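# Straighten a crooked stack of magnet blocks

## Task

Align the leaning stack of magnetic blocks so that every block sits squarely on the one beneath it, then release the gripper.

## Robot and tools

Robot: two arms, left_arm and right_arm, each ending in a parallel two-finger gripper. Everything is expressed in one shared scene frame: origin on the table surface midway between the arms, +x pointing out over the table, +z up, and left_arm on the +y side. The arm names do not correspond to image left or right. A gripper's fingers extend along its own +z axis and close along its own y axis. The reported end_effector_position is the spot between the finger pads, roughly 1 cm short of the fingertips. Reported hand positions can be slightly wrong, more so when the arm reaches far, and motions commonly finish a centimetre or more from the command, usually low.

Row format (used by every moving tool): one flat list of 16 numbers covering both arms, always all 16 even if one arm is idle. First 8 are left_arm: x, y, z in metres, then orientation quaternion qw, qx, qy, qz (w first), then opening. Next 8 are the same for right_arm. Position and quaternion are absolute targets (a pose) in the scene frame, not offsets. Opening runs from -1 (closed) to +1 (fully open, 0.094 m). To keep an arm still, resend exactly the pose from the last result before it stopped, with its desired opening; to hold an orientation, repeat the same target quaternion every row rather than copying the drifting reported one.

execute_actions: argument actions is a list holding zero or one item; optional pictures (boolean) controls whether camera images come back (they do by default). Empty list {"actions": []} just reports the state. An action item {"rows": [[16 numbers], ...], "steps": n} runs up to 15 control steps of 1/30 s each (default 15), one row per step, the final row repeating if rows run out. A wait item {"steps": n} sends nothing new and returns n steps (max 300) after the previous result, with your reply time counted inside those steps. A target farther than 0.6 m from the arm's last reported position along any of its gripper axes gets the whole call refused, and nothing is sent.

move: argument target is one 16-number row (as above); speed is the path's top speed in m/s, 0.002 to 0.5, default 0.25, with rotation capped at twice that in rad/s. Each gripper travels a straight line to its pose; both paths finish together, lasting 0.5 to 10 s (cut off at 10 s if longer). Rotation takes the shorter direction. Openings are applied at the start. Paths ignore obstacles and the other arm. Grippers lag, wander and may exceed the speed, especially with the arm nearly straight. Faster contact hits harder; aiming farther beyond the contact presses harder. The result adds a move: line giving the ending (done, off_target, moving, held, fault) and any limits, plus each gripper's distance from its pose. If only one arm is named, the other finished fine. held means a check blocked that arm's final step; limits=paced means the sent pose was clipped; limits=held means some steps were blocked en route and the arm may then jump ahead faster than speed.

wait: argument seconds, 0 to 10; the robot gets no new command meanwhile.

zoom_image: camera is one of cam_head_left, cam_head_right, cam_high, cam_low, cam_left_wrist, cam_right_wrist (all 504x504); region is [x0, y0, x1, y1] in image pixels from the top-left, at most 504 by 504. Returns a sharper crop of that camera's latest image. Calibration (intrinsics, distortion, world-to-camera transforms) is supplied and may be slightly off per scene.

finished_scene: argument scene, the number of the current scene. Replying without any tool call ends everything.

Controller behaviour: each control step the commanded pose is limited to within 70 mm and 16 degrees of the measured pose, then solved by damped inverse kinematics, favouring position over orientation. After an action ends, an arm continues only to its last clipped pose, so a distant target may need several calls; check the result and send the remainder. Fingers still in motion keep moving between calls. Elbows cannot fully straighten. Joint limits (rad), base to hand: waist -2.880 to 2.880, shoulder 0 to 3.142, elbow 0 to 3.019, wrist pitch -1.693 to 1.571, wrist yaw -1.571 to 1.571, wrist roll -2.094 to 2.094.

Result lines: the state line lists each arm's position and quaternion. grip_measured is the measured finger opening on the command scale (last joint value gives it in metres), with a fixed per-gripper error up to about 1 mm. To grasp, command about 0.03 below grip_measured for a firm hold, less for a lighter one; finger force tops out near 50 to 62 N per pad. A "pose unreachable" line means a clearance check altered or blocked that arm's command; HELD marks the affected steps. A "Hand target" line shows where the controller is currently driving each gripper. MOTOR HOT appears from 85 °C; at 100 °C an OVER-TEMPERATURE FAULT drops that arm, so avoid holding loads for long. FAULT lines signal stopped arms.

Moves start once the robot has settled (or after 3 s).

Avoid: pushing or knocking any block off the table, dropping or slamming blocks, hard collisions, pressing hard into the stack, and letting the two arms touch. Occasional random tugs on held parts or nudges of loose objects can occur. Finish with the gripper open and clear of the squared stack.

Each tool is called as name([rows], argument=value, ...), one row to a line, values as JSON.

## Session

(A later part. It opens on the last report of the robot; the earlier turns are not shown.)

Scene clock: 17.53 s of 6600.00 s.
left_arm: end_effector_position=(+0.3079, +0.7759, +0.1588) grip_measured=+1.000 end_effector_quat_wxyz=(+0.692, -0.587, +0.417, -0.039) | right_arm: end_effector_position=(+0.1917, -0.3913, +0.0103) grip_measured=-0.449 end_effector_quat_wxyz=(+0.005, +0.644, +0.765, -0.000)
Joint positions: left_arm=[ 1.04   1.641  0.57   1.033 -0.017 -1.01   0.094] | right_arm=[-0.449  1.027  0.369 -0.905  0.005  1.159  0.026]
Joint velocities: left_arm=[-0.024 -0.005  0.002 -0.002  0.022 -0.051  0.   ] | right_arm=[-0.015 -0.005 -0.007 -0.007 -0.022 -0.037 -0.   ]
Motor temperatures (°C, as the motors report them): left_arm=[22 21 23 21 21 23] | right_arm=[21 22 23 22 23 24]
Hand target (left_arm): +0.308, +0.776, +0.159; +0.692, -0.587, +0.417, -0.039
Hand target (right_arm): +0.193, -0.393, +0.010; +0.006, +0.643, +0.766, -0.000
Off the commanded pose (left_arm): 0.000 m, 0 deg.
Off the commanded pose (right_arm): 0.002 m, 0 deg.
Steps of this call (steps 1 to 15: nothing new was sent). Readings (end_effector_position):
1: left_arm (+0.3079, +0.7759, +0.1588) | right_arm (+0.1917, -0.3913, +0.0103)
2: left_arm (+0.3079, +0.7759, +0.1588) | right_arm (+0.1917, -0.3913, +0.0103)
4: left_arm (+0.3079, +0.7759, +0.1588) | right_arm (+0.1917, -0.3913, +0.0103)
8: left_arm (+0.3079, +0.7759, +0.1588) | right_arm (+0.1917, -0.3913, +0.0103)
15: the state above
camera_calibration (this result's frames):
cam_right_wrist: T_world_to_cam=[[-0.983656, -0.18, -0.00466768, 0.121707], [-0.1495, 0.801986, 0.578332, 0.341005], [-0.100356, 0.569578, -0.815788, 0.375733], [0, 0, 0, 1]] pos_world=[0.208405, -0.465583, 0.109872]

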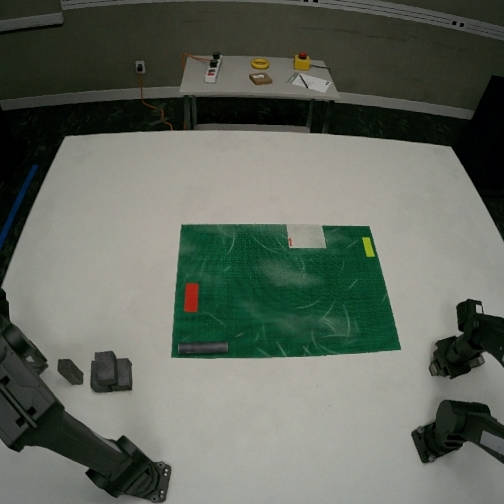

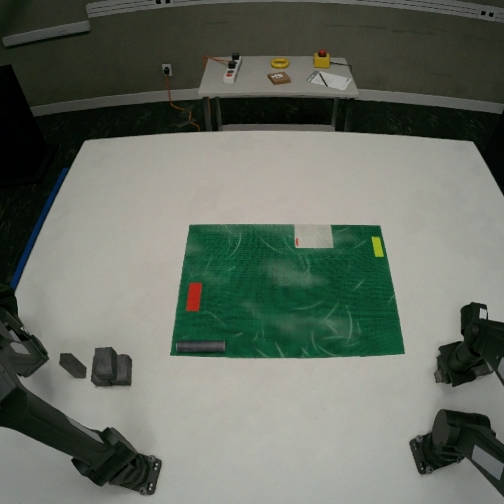

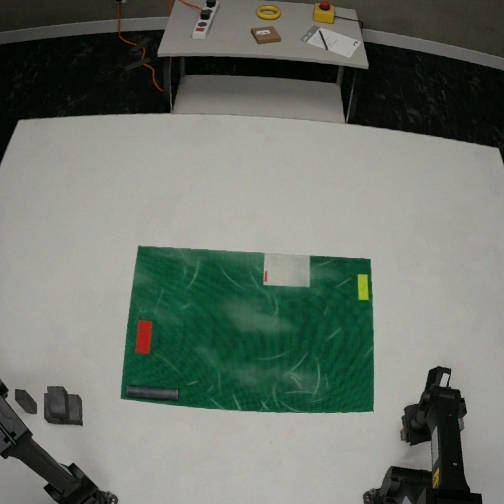

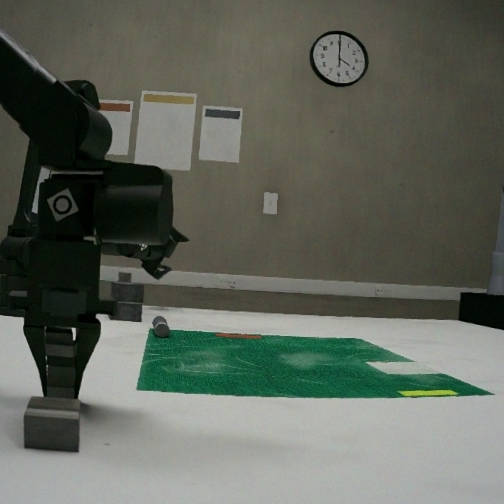

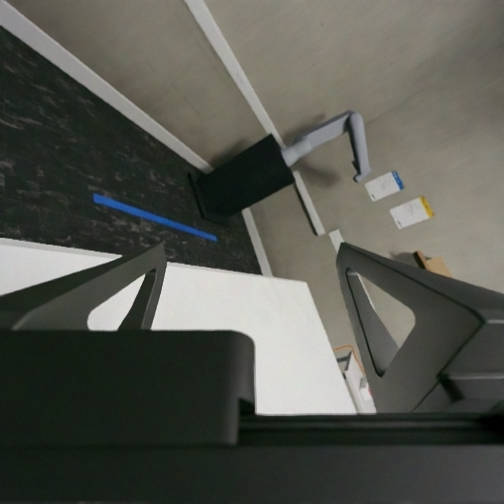

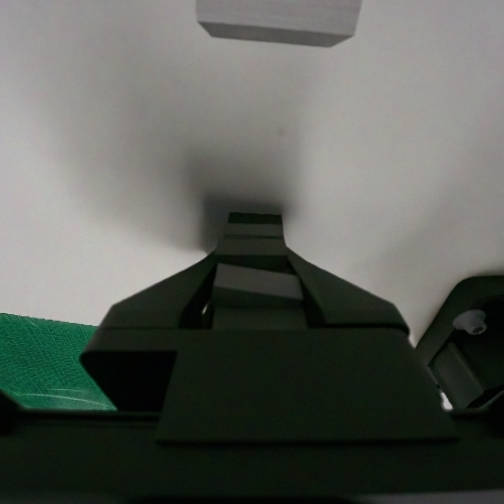

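execute_actions([
  {"rows":[[0.3079,0.7759,0.1588,0.692,-0.587,0.417,-0.039,1,0.193,-0.393,0.010,0.006,0.643,0.766,0,-0.2]],"steps":8},
], pictures=false)

move(target=[0.3079,0.7759,0.1588,0.692,-0.587,0.417,-0.039,1,0.192,-0.393,0.043,0.006,0.643,0.766,0,-0.2], speed=0.06)

zoom_image(camera="cam_low", region=[0, 280, 150, 430])

Scene clock: 18.57 s of 6600.00 s.
left_arm: end_effector_position=(+0.3079, +0.7759, +0.1588) grip_measured=+1.000 end_effector_quat_wxyz=(+0.692, -0.587, +0.417, -0.039) | right_arm: end_effector_position=(+0.1915, -0.3912, +0.0102) grip_measured=-0.202 end_effector_quat_wxyz=(+0.004, +0.644, +0.765, -0.000)
Joint positions: left_arm=[ 1.04   1.641  0.57   1.033 -0.017 -1.01   0.094] | right_arm=[-0.449  1.027  0.368 -0.905  0.005  1.159  0.037]
Joint velocities: left_arm=[-0.005 -0.015 -0.002 -0.007 -0.022 -0.037  0.   ] | right_arm=[ 0.005 -0.005 -0.002 -0.002  0.022  0.022 -0.   ]
Motor temperatures (°C, as the motors report them): left_arm=[22 21 23 21 21 23] | right_arm=[21 22 23 22 23 24]
Hand target (left_arm): +0.308, +0.776, +0.159; +0.692, -0.587, +0.417, -0.039
Hand target (right_arm): +0.193, -0.393, +0.010; +0.006, +0.643, +0.766, -0.000
Off the commanded pose (left_arm): 0.000 m, 0 deg.
Off the commanded pose (right_arm): 0.002 m, 0 deg.
Steps of this call (steps 1 to 23: nothing new was sent; steps 24 to 31: all 8 steps of this action). Readings (end_effector_position):
24: left_arm (+0.3079, +0.7759, +0.1588) | right_arm (+0.1917, -0.3913, +0.0103)
25: left_arm (+0.3079, +0.7759, +0.1588) | right_arm (+0.1917, -0.3913, +0.0103)
27: left_arm (+0.3079, +0.7759, +0.1588) | right_arm (+0.1915, -0.3912, +0.0102)
31: the state above

Scene clock: 19.70 s of 6600.00 s.
left_arm: end_effector_position=(+0.3079, +0.7759, +0.1588) grip_measured=+1.000 end_effector_quat_wxyz=(+0.692, -0.587, +0.417, -0.039) | right_arm: end_effector_position=(+0.1740, -0.3869, +0.0251) grip_measured=-0.202 end_effector_quat_wxyz=(-0.014, +0.643, +0.765, -0.009)
Joint positions: left_arm=[ 1.04   1.641  0.57   1.033 -0.017 -1.01   0.094] | right_arm=[-0.449  0.951  0.377 -1.029  0.005  1.158  0.037]
Joint velocities: left_arm=[-0.015 -0.015  0.012 -0.012  0.022 -0.081  0.   ] | right_arm=[-0.005 -0.015 -0.007 -0.027  0.022  0.007 -0.001]
Motor temperatures (°C, as the motors report them): left_arm=[22 21 23 21 21 23] | right_arm=[21 22 23 22 23 24]
Hand target (left_arm): +0.308, +0.776, +0.159; +0.692, -0.587, +0.417, -0.039
Hand target (right_arm): +0.192, -0.393, +0.042; +0.006, +0.643, +0.766, -0.000
Off the commanded pose (left_arm): 0.000 m, 0 deg.
Off the commanded pose (right_arm): 0.026 m, 2 deg.
move: off_target (right_arm)
camera_calibration (this result's frames):
cam_right_wrist: T_world_to_cam=[[-0.982977, -0.180883, 0.032227, 0.10371], [-0.127132, 0.796255, 0.591451, 0.319872], [-0.132644, 0.577286, -0.805696, 0.391898], [0, 0, 0, 1]] pos_world=[0.194594, -0.462178, 0.12322]

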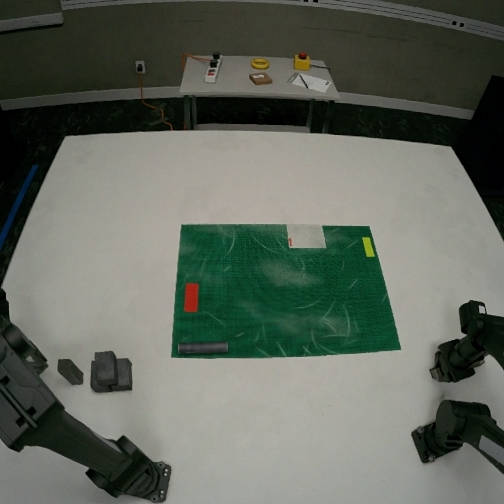

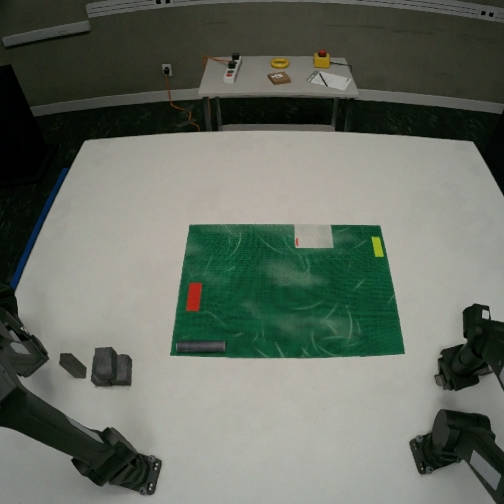

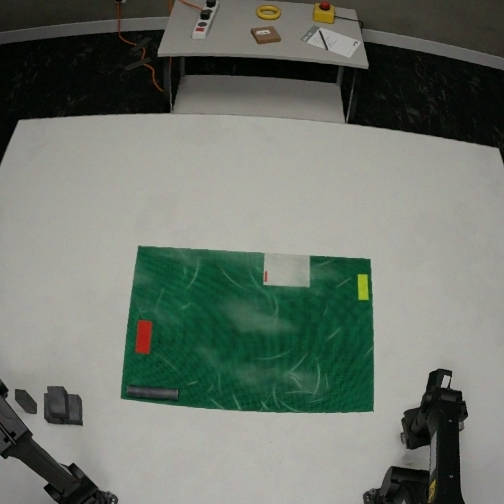

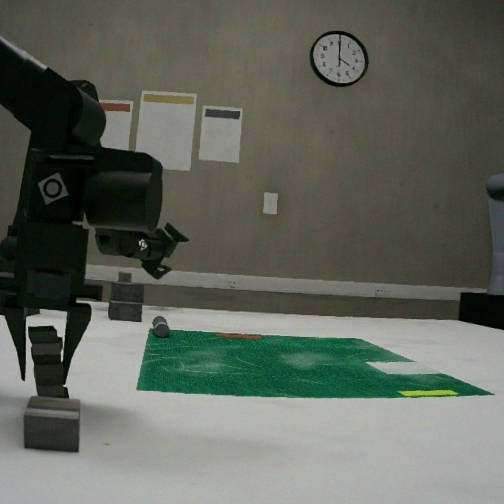

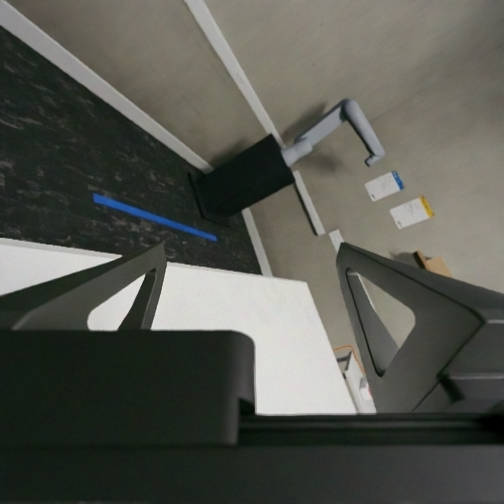

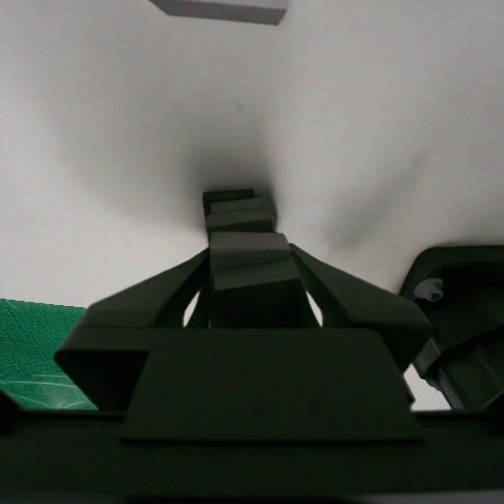

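Region (0, 280, 150, 430) of cam_low's 504x504 image, scaled by 3.360, with more detail than that image has.

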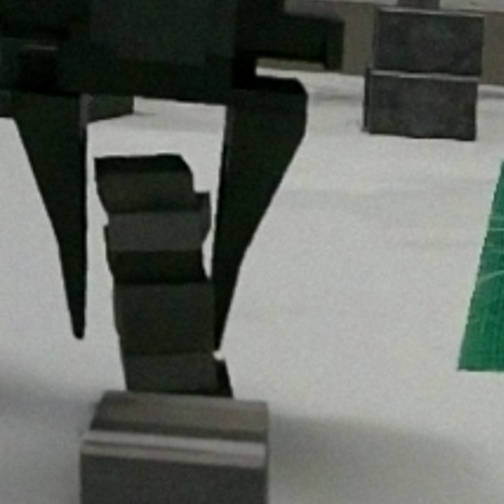

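execute_actions([
  {"rows":[[0.3079,0.7759,0.1588,0.692,-0.587,0.417,-0.039,1,0.192,-0.393,0.043,0.006,0.643,0.766,0,-0.18],[0.3079,0.7759,0.1588,0.692,-0.587,0.417,-0.039,1,0.192,-0.393,0.043,0.006,0.643,0.766,0,-0.16],[0.3079,0.7759,0.1588,0.692,-0.587,0.417,-0.039,1,0.192,-0.393,0.043,0.006,0.643,0.766,0,-0.14],[0.3079,0.7759,0.1588,0.692,-0.587,0.417,-0.039,1,0.192,-0.393,0.043,0.006,0.643,0.766,0,-0.12],[0.3079,0.7759,0.1588,0.692,-0.587,0.417,-0.039,1,0.192,-0.393,0.043,0.006,0.643,0.766,0,-0.10],[0.3079,0.7759,0.1588,0.692,-0.587,0.417,-0.039,1,0.192,-0.393,0.043,0.006,0.643,0.766,0,-0.08],[0.3079,0.7759,0.1588,0.692,-0.587,0.417,-0.039,1,0.192,-0.393,0.043,0.006,0.643,0.766,0,-0.06],[0.3079,0.7759,0.1588,0.692,-0.587,0.417,-0.039,1,0.192,-0.393,0.043,0.006,0.643,0.766,0,-0.04],[0.3079,0.7759,0.1588,0.692,-0.587,0.417,-0.039,1,0.192,-0.393,0.043,0.006,0.643,0.766,0,-0.01],[0.3079,0.7759,0.1588,0.692,-0.587,0.417,-0.039,1,0.192,-0.393,0.043,0.006,0.643,0.766,0,0.03],[0.3079,0.7759,0.1588,0.692,-0.587,0.417,-0.039,1,0.192,-0.393,0.043,0.006,0.643,0.766,0,0.1],[0.3079,0.7759,0.1588,0.692,-0.587,0.417,-0.039,1,0.192,-0.393,0.043,0.006,0.643,0.766,0,0.3],[0.3079,0.7759,0.1588,0.692,-0.587,0.417,-0.039,1,0.192,-0.393,0.043,0.006,0.643,0.766,0,0.6]],"steps":15},
], pictures=false)

move(target=[0.3079,0.7759,0.1588,0.692,-0.587,0.417,-0.039,1,0.202,-0.397,0.085,0.02,0.643,0.766,0.008,0.6], speed=0.08)

zoom_image(camera="cam_low", region=[0, 280, 150, 430])

Scene clock: 21.93 s of 6600.00 s.
left_arm: end_effector_position=(+0.3079, +0.7759, +0.1588) grip_measured=+1.000 end_effector_quat_wxyz=(+0.692, -0.587, +0.417, -0.039) | right_arm: end_effector_position=(+0.1722, -0.3865, +0.0253) grip_measured=+0.589 end_effector_quat_wxyz=(-0.017, +0.643, +0.765, -0.011)
Joint positions: left_arm=[ 1.04   1.641  0.57   1.033 -0.017 -1.01   0.094] | right_arm=[-0.449  0.95   0.377 -1.037  0.005  1.158  0.075]
Joint velocities: left_arm=[ 0.005 -0.015  0.017 -0.012 -0.037 -0.022  0.   ] | right_arm=[-0.005 -0.005 -0.002  0.002 -0.007  0.037  0.018]
Motor temperatures (°C, as the motors report them): left_arm=[22 21 23 21 21 23] | right_arm=[21 22 24 22 23 24]
Hand target (left_arm): +0.308, +0.776, +0.159; +0.692, -0.587, +0.417, -0.039
Hand target (right_arm): +0.192, -0.393, +0.042; +0.006, +0.643, +0.766, +0.000
Off the commanded pose (left_arm): 0.000 m, 0 deg.
Off the commanded pose (right_arm): 0.027 m, 3 deg.
Steps of this call (steps 1 to 52: nothing new was sent; steps 53 to 67: all 15 steps of this action). Readings (end_effector_position):
53: left_arm (+0.3079, +0.7759, +0.1588) | right_arm (+0.1738, -0.3869, +0.0251)
54: left_arm (+0.3079, +0.7759, +0.1588) | right_arm (+0.1736, -0.3869, +0.0251)
56: left_arm (+0.3079, +0.7759, +0.1588) | right_arm (+0.1734, -0.3868, +0.0252)
60: left_arm (+0.3079, +0.7759, +0.1588) | right_arm (+0.1730, -0.3867, +0.0252)
67: the state above

Scene clock: 23.37 s of 6600.00 s.
left_arm: end_effector_position=(+0.3079, +0.7759, +0.1588) grip_measured=+1.000 end_effector_quat_wxyz=(+0.692, -0.587, +0.417, -0.039) | right_arm: end_effector_position=(+0.1835, -0.3908, +0.0637) grip_measured=+0.598 end_effector_quat_wxyz=(-0.004, +0.644, +0.765, -0.004)
Joint positions: left_arm=[ 1.04   1.641  0.57   1.033 -0.017 -1.01   0.094] | right_arm=[-0.458  0.885  0.461 -1.158  0.005  1.15   0.075]
Joint velocities: left_arm=[-0.005 -0.015 -0.002 -0.017 -0.007 -0.095  0.   ] | right_arm=[-0.024 -0.005 -0.012 -0.017 -0.007 -0.022  0.001]
Motor temperatures (°C, as the motors report them): left_arm=[22 21 23 21 21 23] | right_arm=[21 22 24 22 23 24]
Hand target (left_arm): +0.308, +0.776, +0.159; +0.692, -0.587, +0.417, -0.039
Hand target (right_arm): +0.202, -0.397, +0.084; +0.020, +0.643, +0.766, +0.008
Off the commanded pose (left_arm): 0.000 m, 0 deg.
Off the commanded pose (right_arm): 0.029 m, 3 deg.
move: off_target (right_arm)
camera_calibration (this result's frames):
cam_right_wrist: T_world_to_cam=[[-0.983443, -0.180769, 0.0127378, 0.112492], [-0.139326, 0.799182, 0.584719, 0.30517], [-0.115879, 0.573264, -0.811136, 0.422178], [0, 0, 0, 1]] pos_world=[0.202069, -0.465571, 0.162572]

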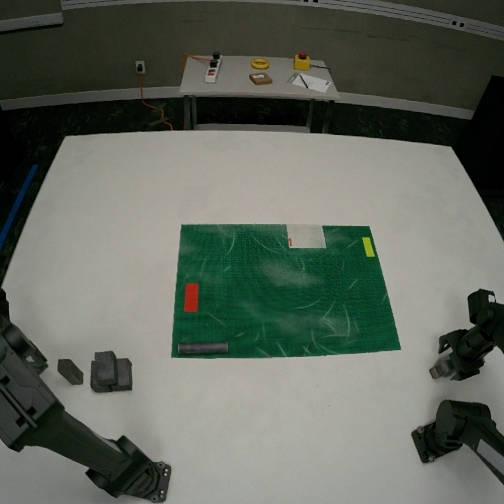

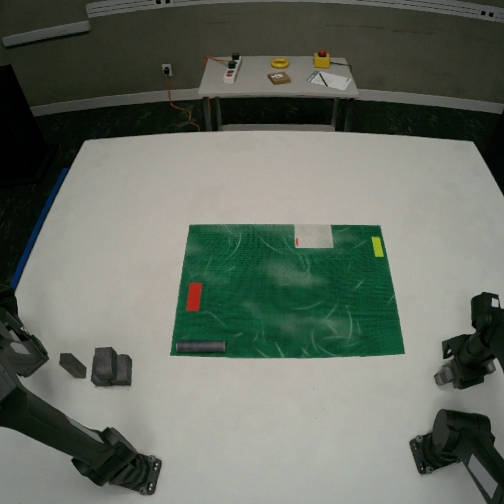

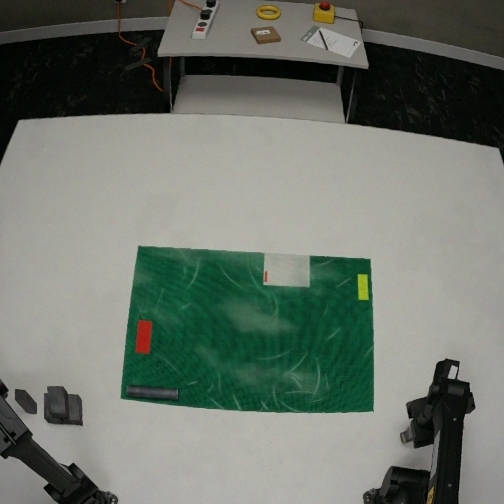

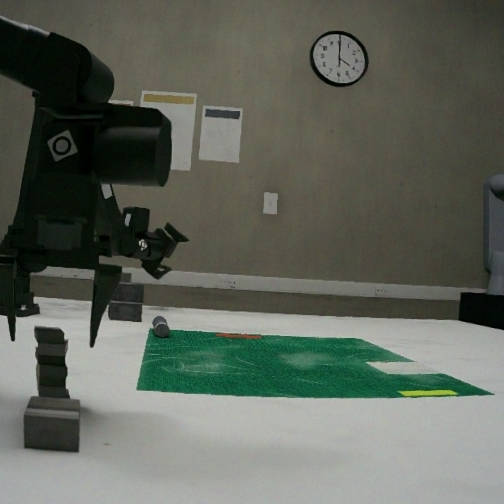

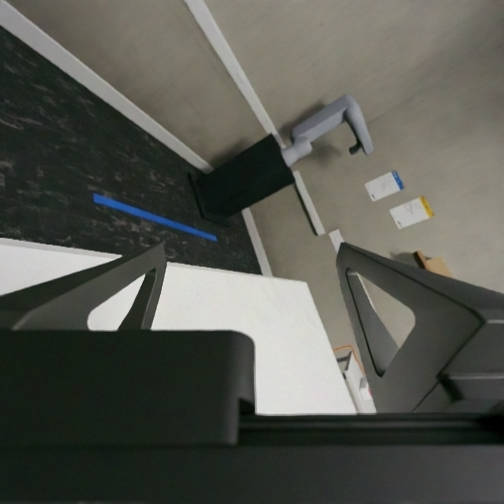

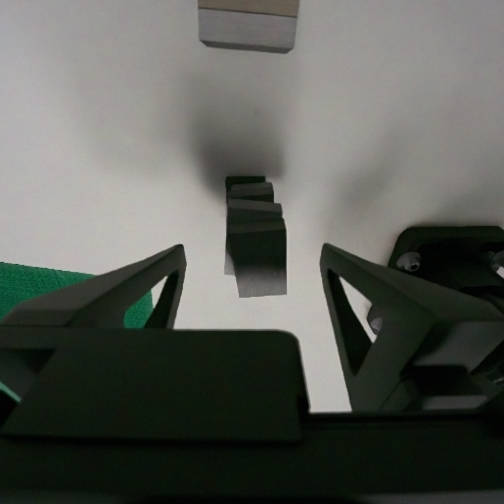

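Region (0, 280, 150, 430) of cam_low's 504x504 image, scaled by 3.360, with more detail than that image has.

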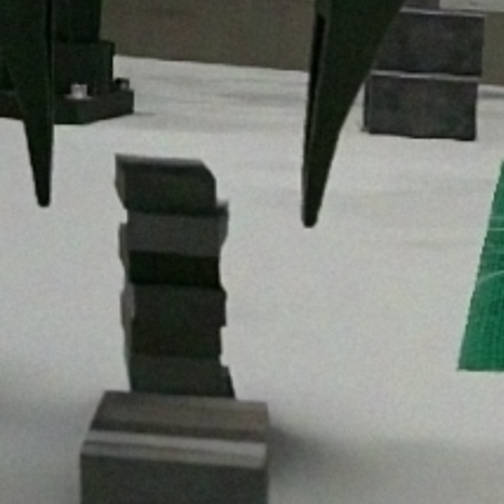

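move(target=[0.3079,0.7759,0.1588,0.692,-0.587,0.417,-0.039,1,0.187,-0.392,0.042,0.006,0.643,0.766,0,0.0], speed=0.06)

zoom_image(camera="cam_low", region=[0, 280, 150, 430])

Scene clock: 25.00 s of 6600.00 s.
left_arm: end_effector_position=(+0.3079, +0.7759, +0.1588) grip_measured=+1.000 end_effector_quat_wxyz=(+0.692, -0.587, +0.417, -0.039) | right_arm: end_effector_position=(+0.1837, -0.3909, +0.0420) grip_measured=+0.002 end_effector_quat_wxyz=(+0.003, +0.643, +0.766, -0.001)
Joint positions: left_arm=[ 1.04   1.641  0.57   1.033 -0.017 -1.01   0.094] | right_arm=[-0.458  0.915  0.412 -1.063  0.005  1.149  0.047]
Joint velocities: left_arm=[-0.005 -0.015 -0.017 -0.017 -0.066  0.007  0.   ] | right_arm=[ 0.005  0.005  0.007  0.007  0.022 -0.007  0.   ]
Motor temperatures (°C, as the motors report them): left_arm=[22 21 23 21 21 23] | right_arm=[21 22 24 22 23 24]
Hand target (left_arm): +0.308, +0.776, +0.159; +0.692, -0.587, +0.417, -0.039
Hand target (right_arm): +0.187, -0.392, +0.042; +0.006, +0.643, +0.766, +0.000
Off the commanded pose (left_arm): 0.000 m, 0 deg.
Off the commanded pose (right_arm): 0.003 m, 0 deg.
move: done
camera_calibration (this result's frames):
cam_right_wrist: T_world_to_cam=[[-0.983391, -0.181498, -0.0011273, 0.113314], [-0.148546, 0.801252, 0.579593, 0.320671], [-0.104292, 0.570134, -0.814905, 0.401456], [0, 0, 0, 1]] pos_world=[0.200935, -0.465256, 0.141417]

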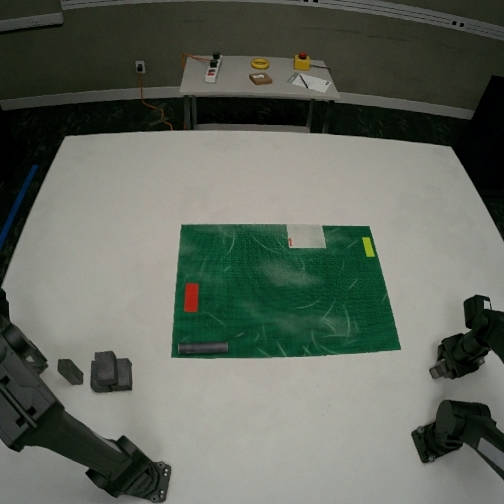

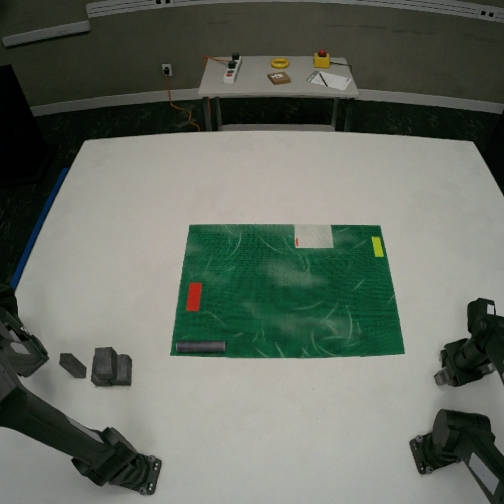

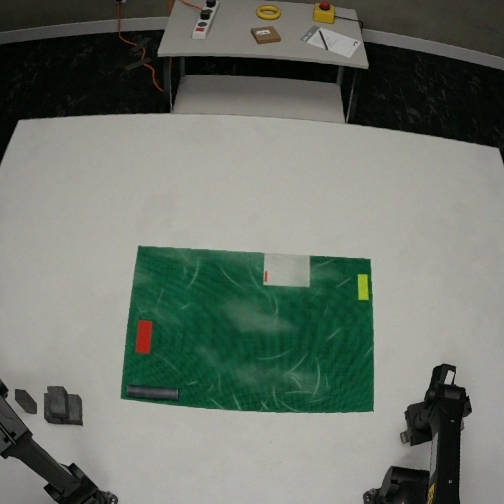

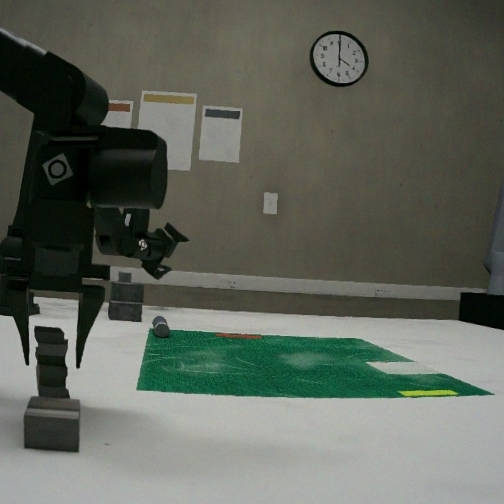

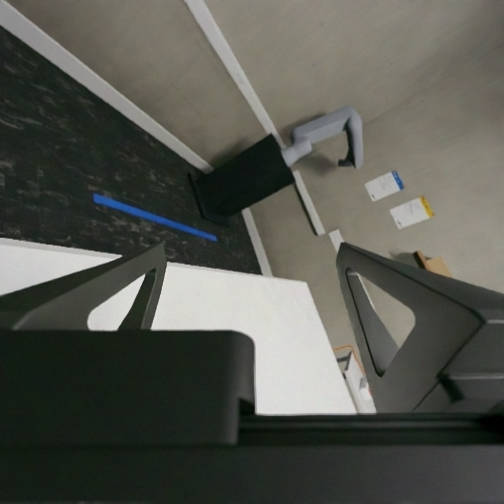

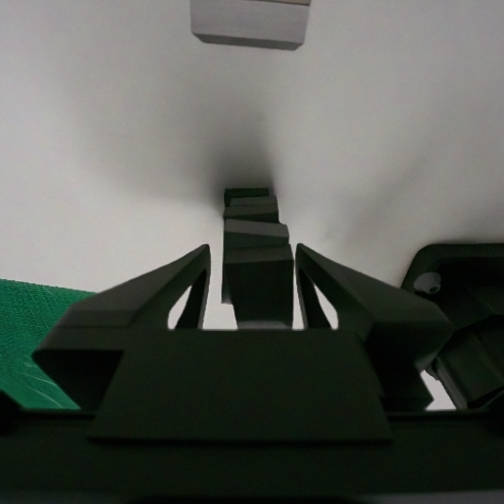

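Region (0, 280, 150, 430) of cam_low's 504x504 image, scaled by 3.360, with more detail than that image has.

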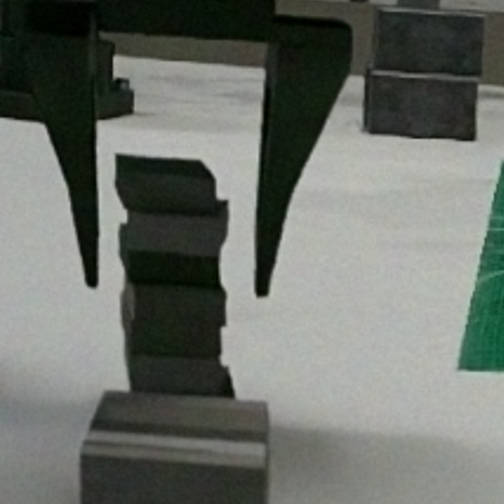

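execute_actions([
  {"rows":[[0.3079,0.7759,0.1588,0.692,-0.587,0.417,-0.039,1,0.187,-0.392,0.042,0.006,0.643,0.766,0,-0.15],[0.3079,0.7759,0.1588,0.692,-0.587,0.417,-0.039,1,0.187,-0.392,0.042,0.006,0.643,0.766,0,-0.25],[0.3079,0.7759,0.1588,0.692,-0.587,0.417,-0.039,1,0.187,-0.392,0.042,0.006,0.643,0.766,0,-0.28],[0.3079,0.7759,0.1588,0.692,-0.587,0.417,-0.039,1,0.187,-0.392,0.042,0.006,0.643,0.766,0,-0.31],[0.3079,0.7759,0.1588,0.692,-0.587,0.417,-0.039,1,0.187,-0.392,0.042,0.006,0.643,0.766,0,-0.34],[0.3079,0.7759,0.1588,0.692,-0.587,0.417,-0.039,1,0.187,-0.392,0.042,0.006,0.643,0.766,0,-0.37],[0.3079,0.7759,0.1588,0.692,-0.587,0.417,-0.039,1,0.187,-0.392,0.042,0.006,0.643,0.766,0,-0.40],[0.3079,0.7759,0.1588,0.692,-0.587,0.417,-0.039,1,0.187,-0.392,0.042,0.006,0.643,0.766,0,-0.42],[0.3079,0.7759,0.1588,0.692,-0.587,0.417,-0.039,1,0.187,-0.392,0.042,0.006,0.643,0.766,0,-0.44],[0.3079,0.7759,0.1588,0.692,-0.587,0.417,-0.039,1,0.187,-0.392,0.042,0.006,0.643,0.766,0,-0.46],[0.3079,0.7759,0.1588,0.692,-0.587,0.417,-0.039,1,0.187,-0.392,0.042,0.006,0.643,0.766,0,-0.5]],"steps":15},
])

zoom_image(camera="cam_low", region=[0, 280, 150, 430])

zoom_image(camera="cam_right_wrist", region=[180, 180, 330, 330])

Scene clock: 27.07 s of 6600.00 s.
left_arm: end_effector_position=(+0.3079, +0.7759, +0.1588) grip_measured=+1.000 end_effector_quat_wxyz=(+0.692, -0.587, +0.417, -0.039) | right_arm: end_effector_position=(+0.1838, -0.3909, +0.0419) grip_measured=-0.451 end_effector_quat_wxyz=(+0.003, +0.643, +0.766, -0.001)
Joint positions: left_arm=[ 1.04   1.641  0.57   1.033 -0.017 -1.01   0.094] | right_arm=[-0.458  0.916  0.412 -1.063  0.005  1.149  0.026]
Joint velocities: left_arm=[-0.015  0.005 -0.007 -0.022 -0.022  0.037  0.   ] | right_arm=[-0.005 -0.005  0.002 -0.012  0.007  0.11  -0.001]
Motor temperatures (°C, as the motors report them): left_arm=[22 21 23 21 21 23] | right_arm=[21 22 24 22 23 24]
Hand target (left_arm): +0.308, +0.776, +0.159; +0.692, -0.587, +0.417, -0.039
Hand target (right_arm): +0.187, -0.392, +0.042; +0.006, +0.643, +0.766, +0.000
Off the commanded pose (left_arm): 0.000 m, 0 deg.
Off the commanded pose (right_arm): 0.003 m, 0 deg.
Steps of this call (steps 1 to 47: nothing new was sent; steps 48 to 62: all 15 steps of this action). Readings (end_effector_position):
48: left_arm (+0.3079, +0.7759, +0.1588) | right_arm (+0.1837, -0.3909, +0.0420)
49: left_arm (+0.3079, +0.7759, +0.1588) | right_arm (+0.1837, -0.3909, +0.0420)
51: left_arm (+0.3079, +0.7759, +0.1588) | right_arm (+0.1837, -0.3909, +0.0420)
55: left_arm (+0.3079, +0.7759, +0.1588) | right_arm (+0.1837, -0.3909, +0.0420)
62: the state above
camera_calibration (this result's frames):
cam_right_wrist: T_world_to_cam=[[-0.983391, -0.181498, -0.000780676, 0.113324], [-0.148332, 0.801198, 0.579723, 0.320684], [-0.104593, 0.570211, -0.814813, 0.401445], [0, 0, 0, 1]] pos_world=[0.200997, -0.465272, 0.141283]

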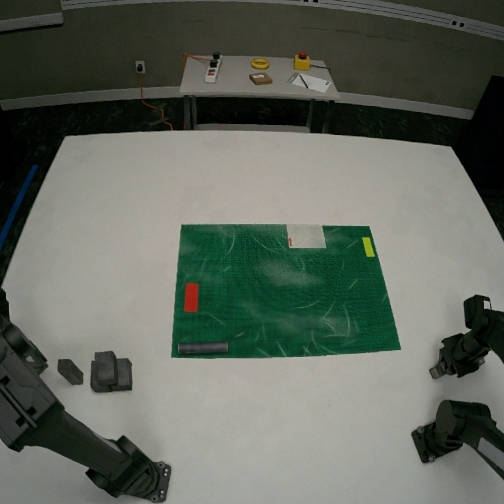

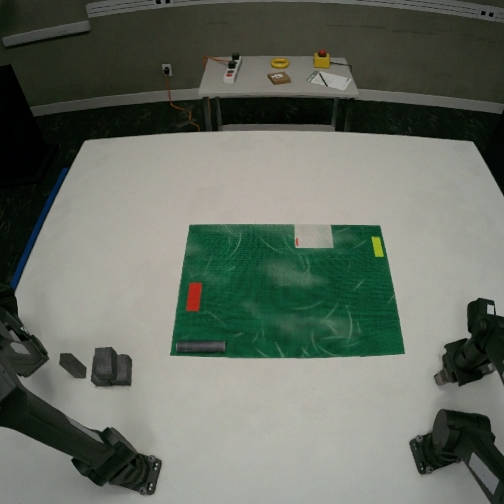

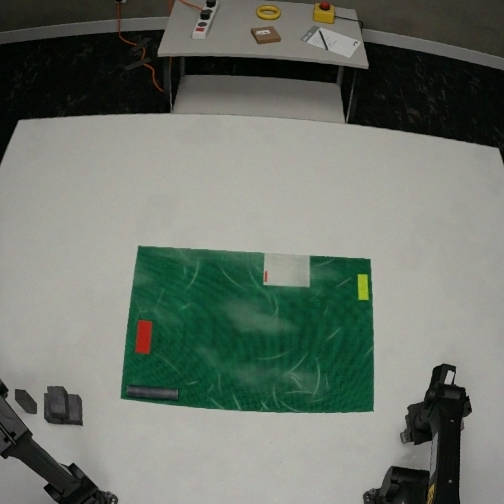

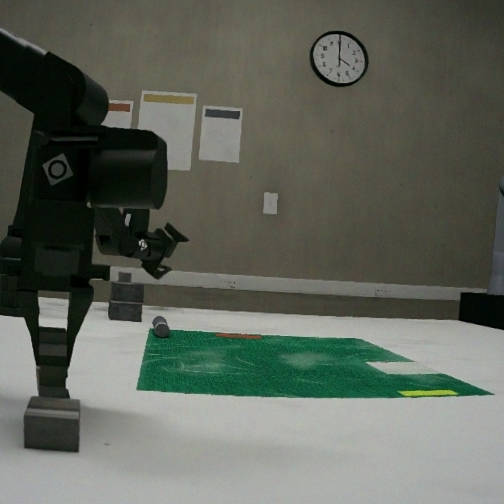

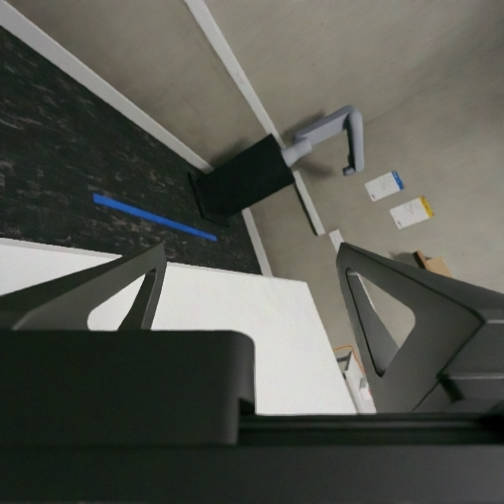

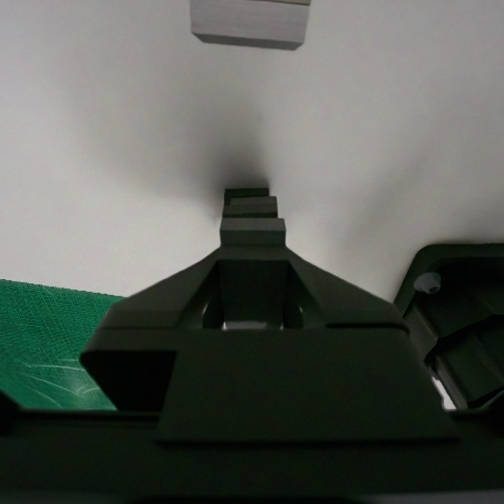

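Region (0, 280, 150, 430) of cam_low's 504x504 image, scaled by 3.360, with more detail than that image has.

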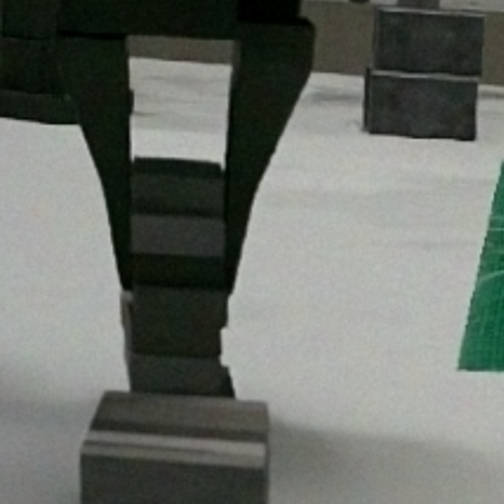

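Region (180, 180, 330, 330) of cam_right_wrist's 504x504 image, scaled by 3.360, with more detail than that image has.

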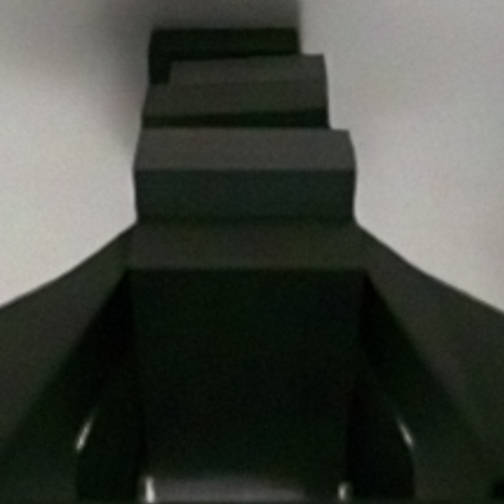

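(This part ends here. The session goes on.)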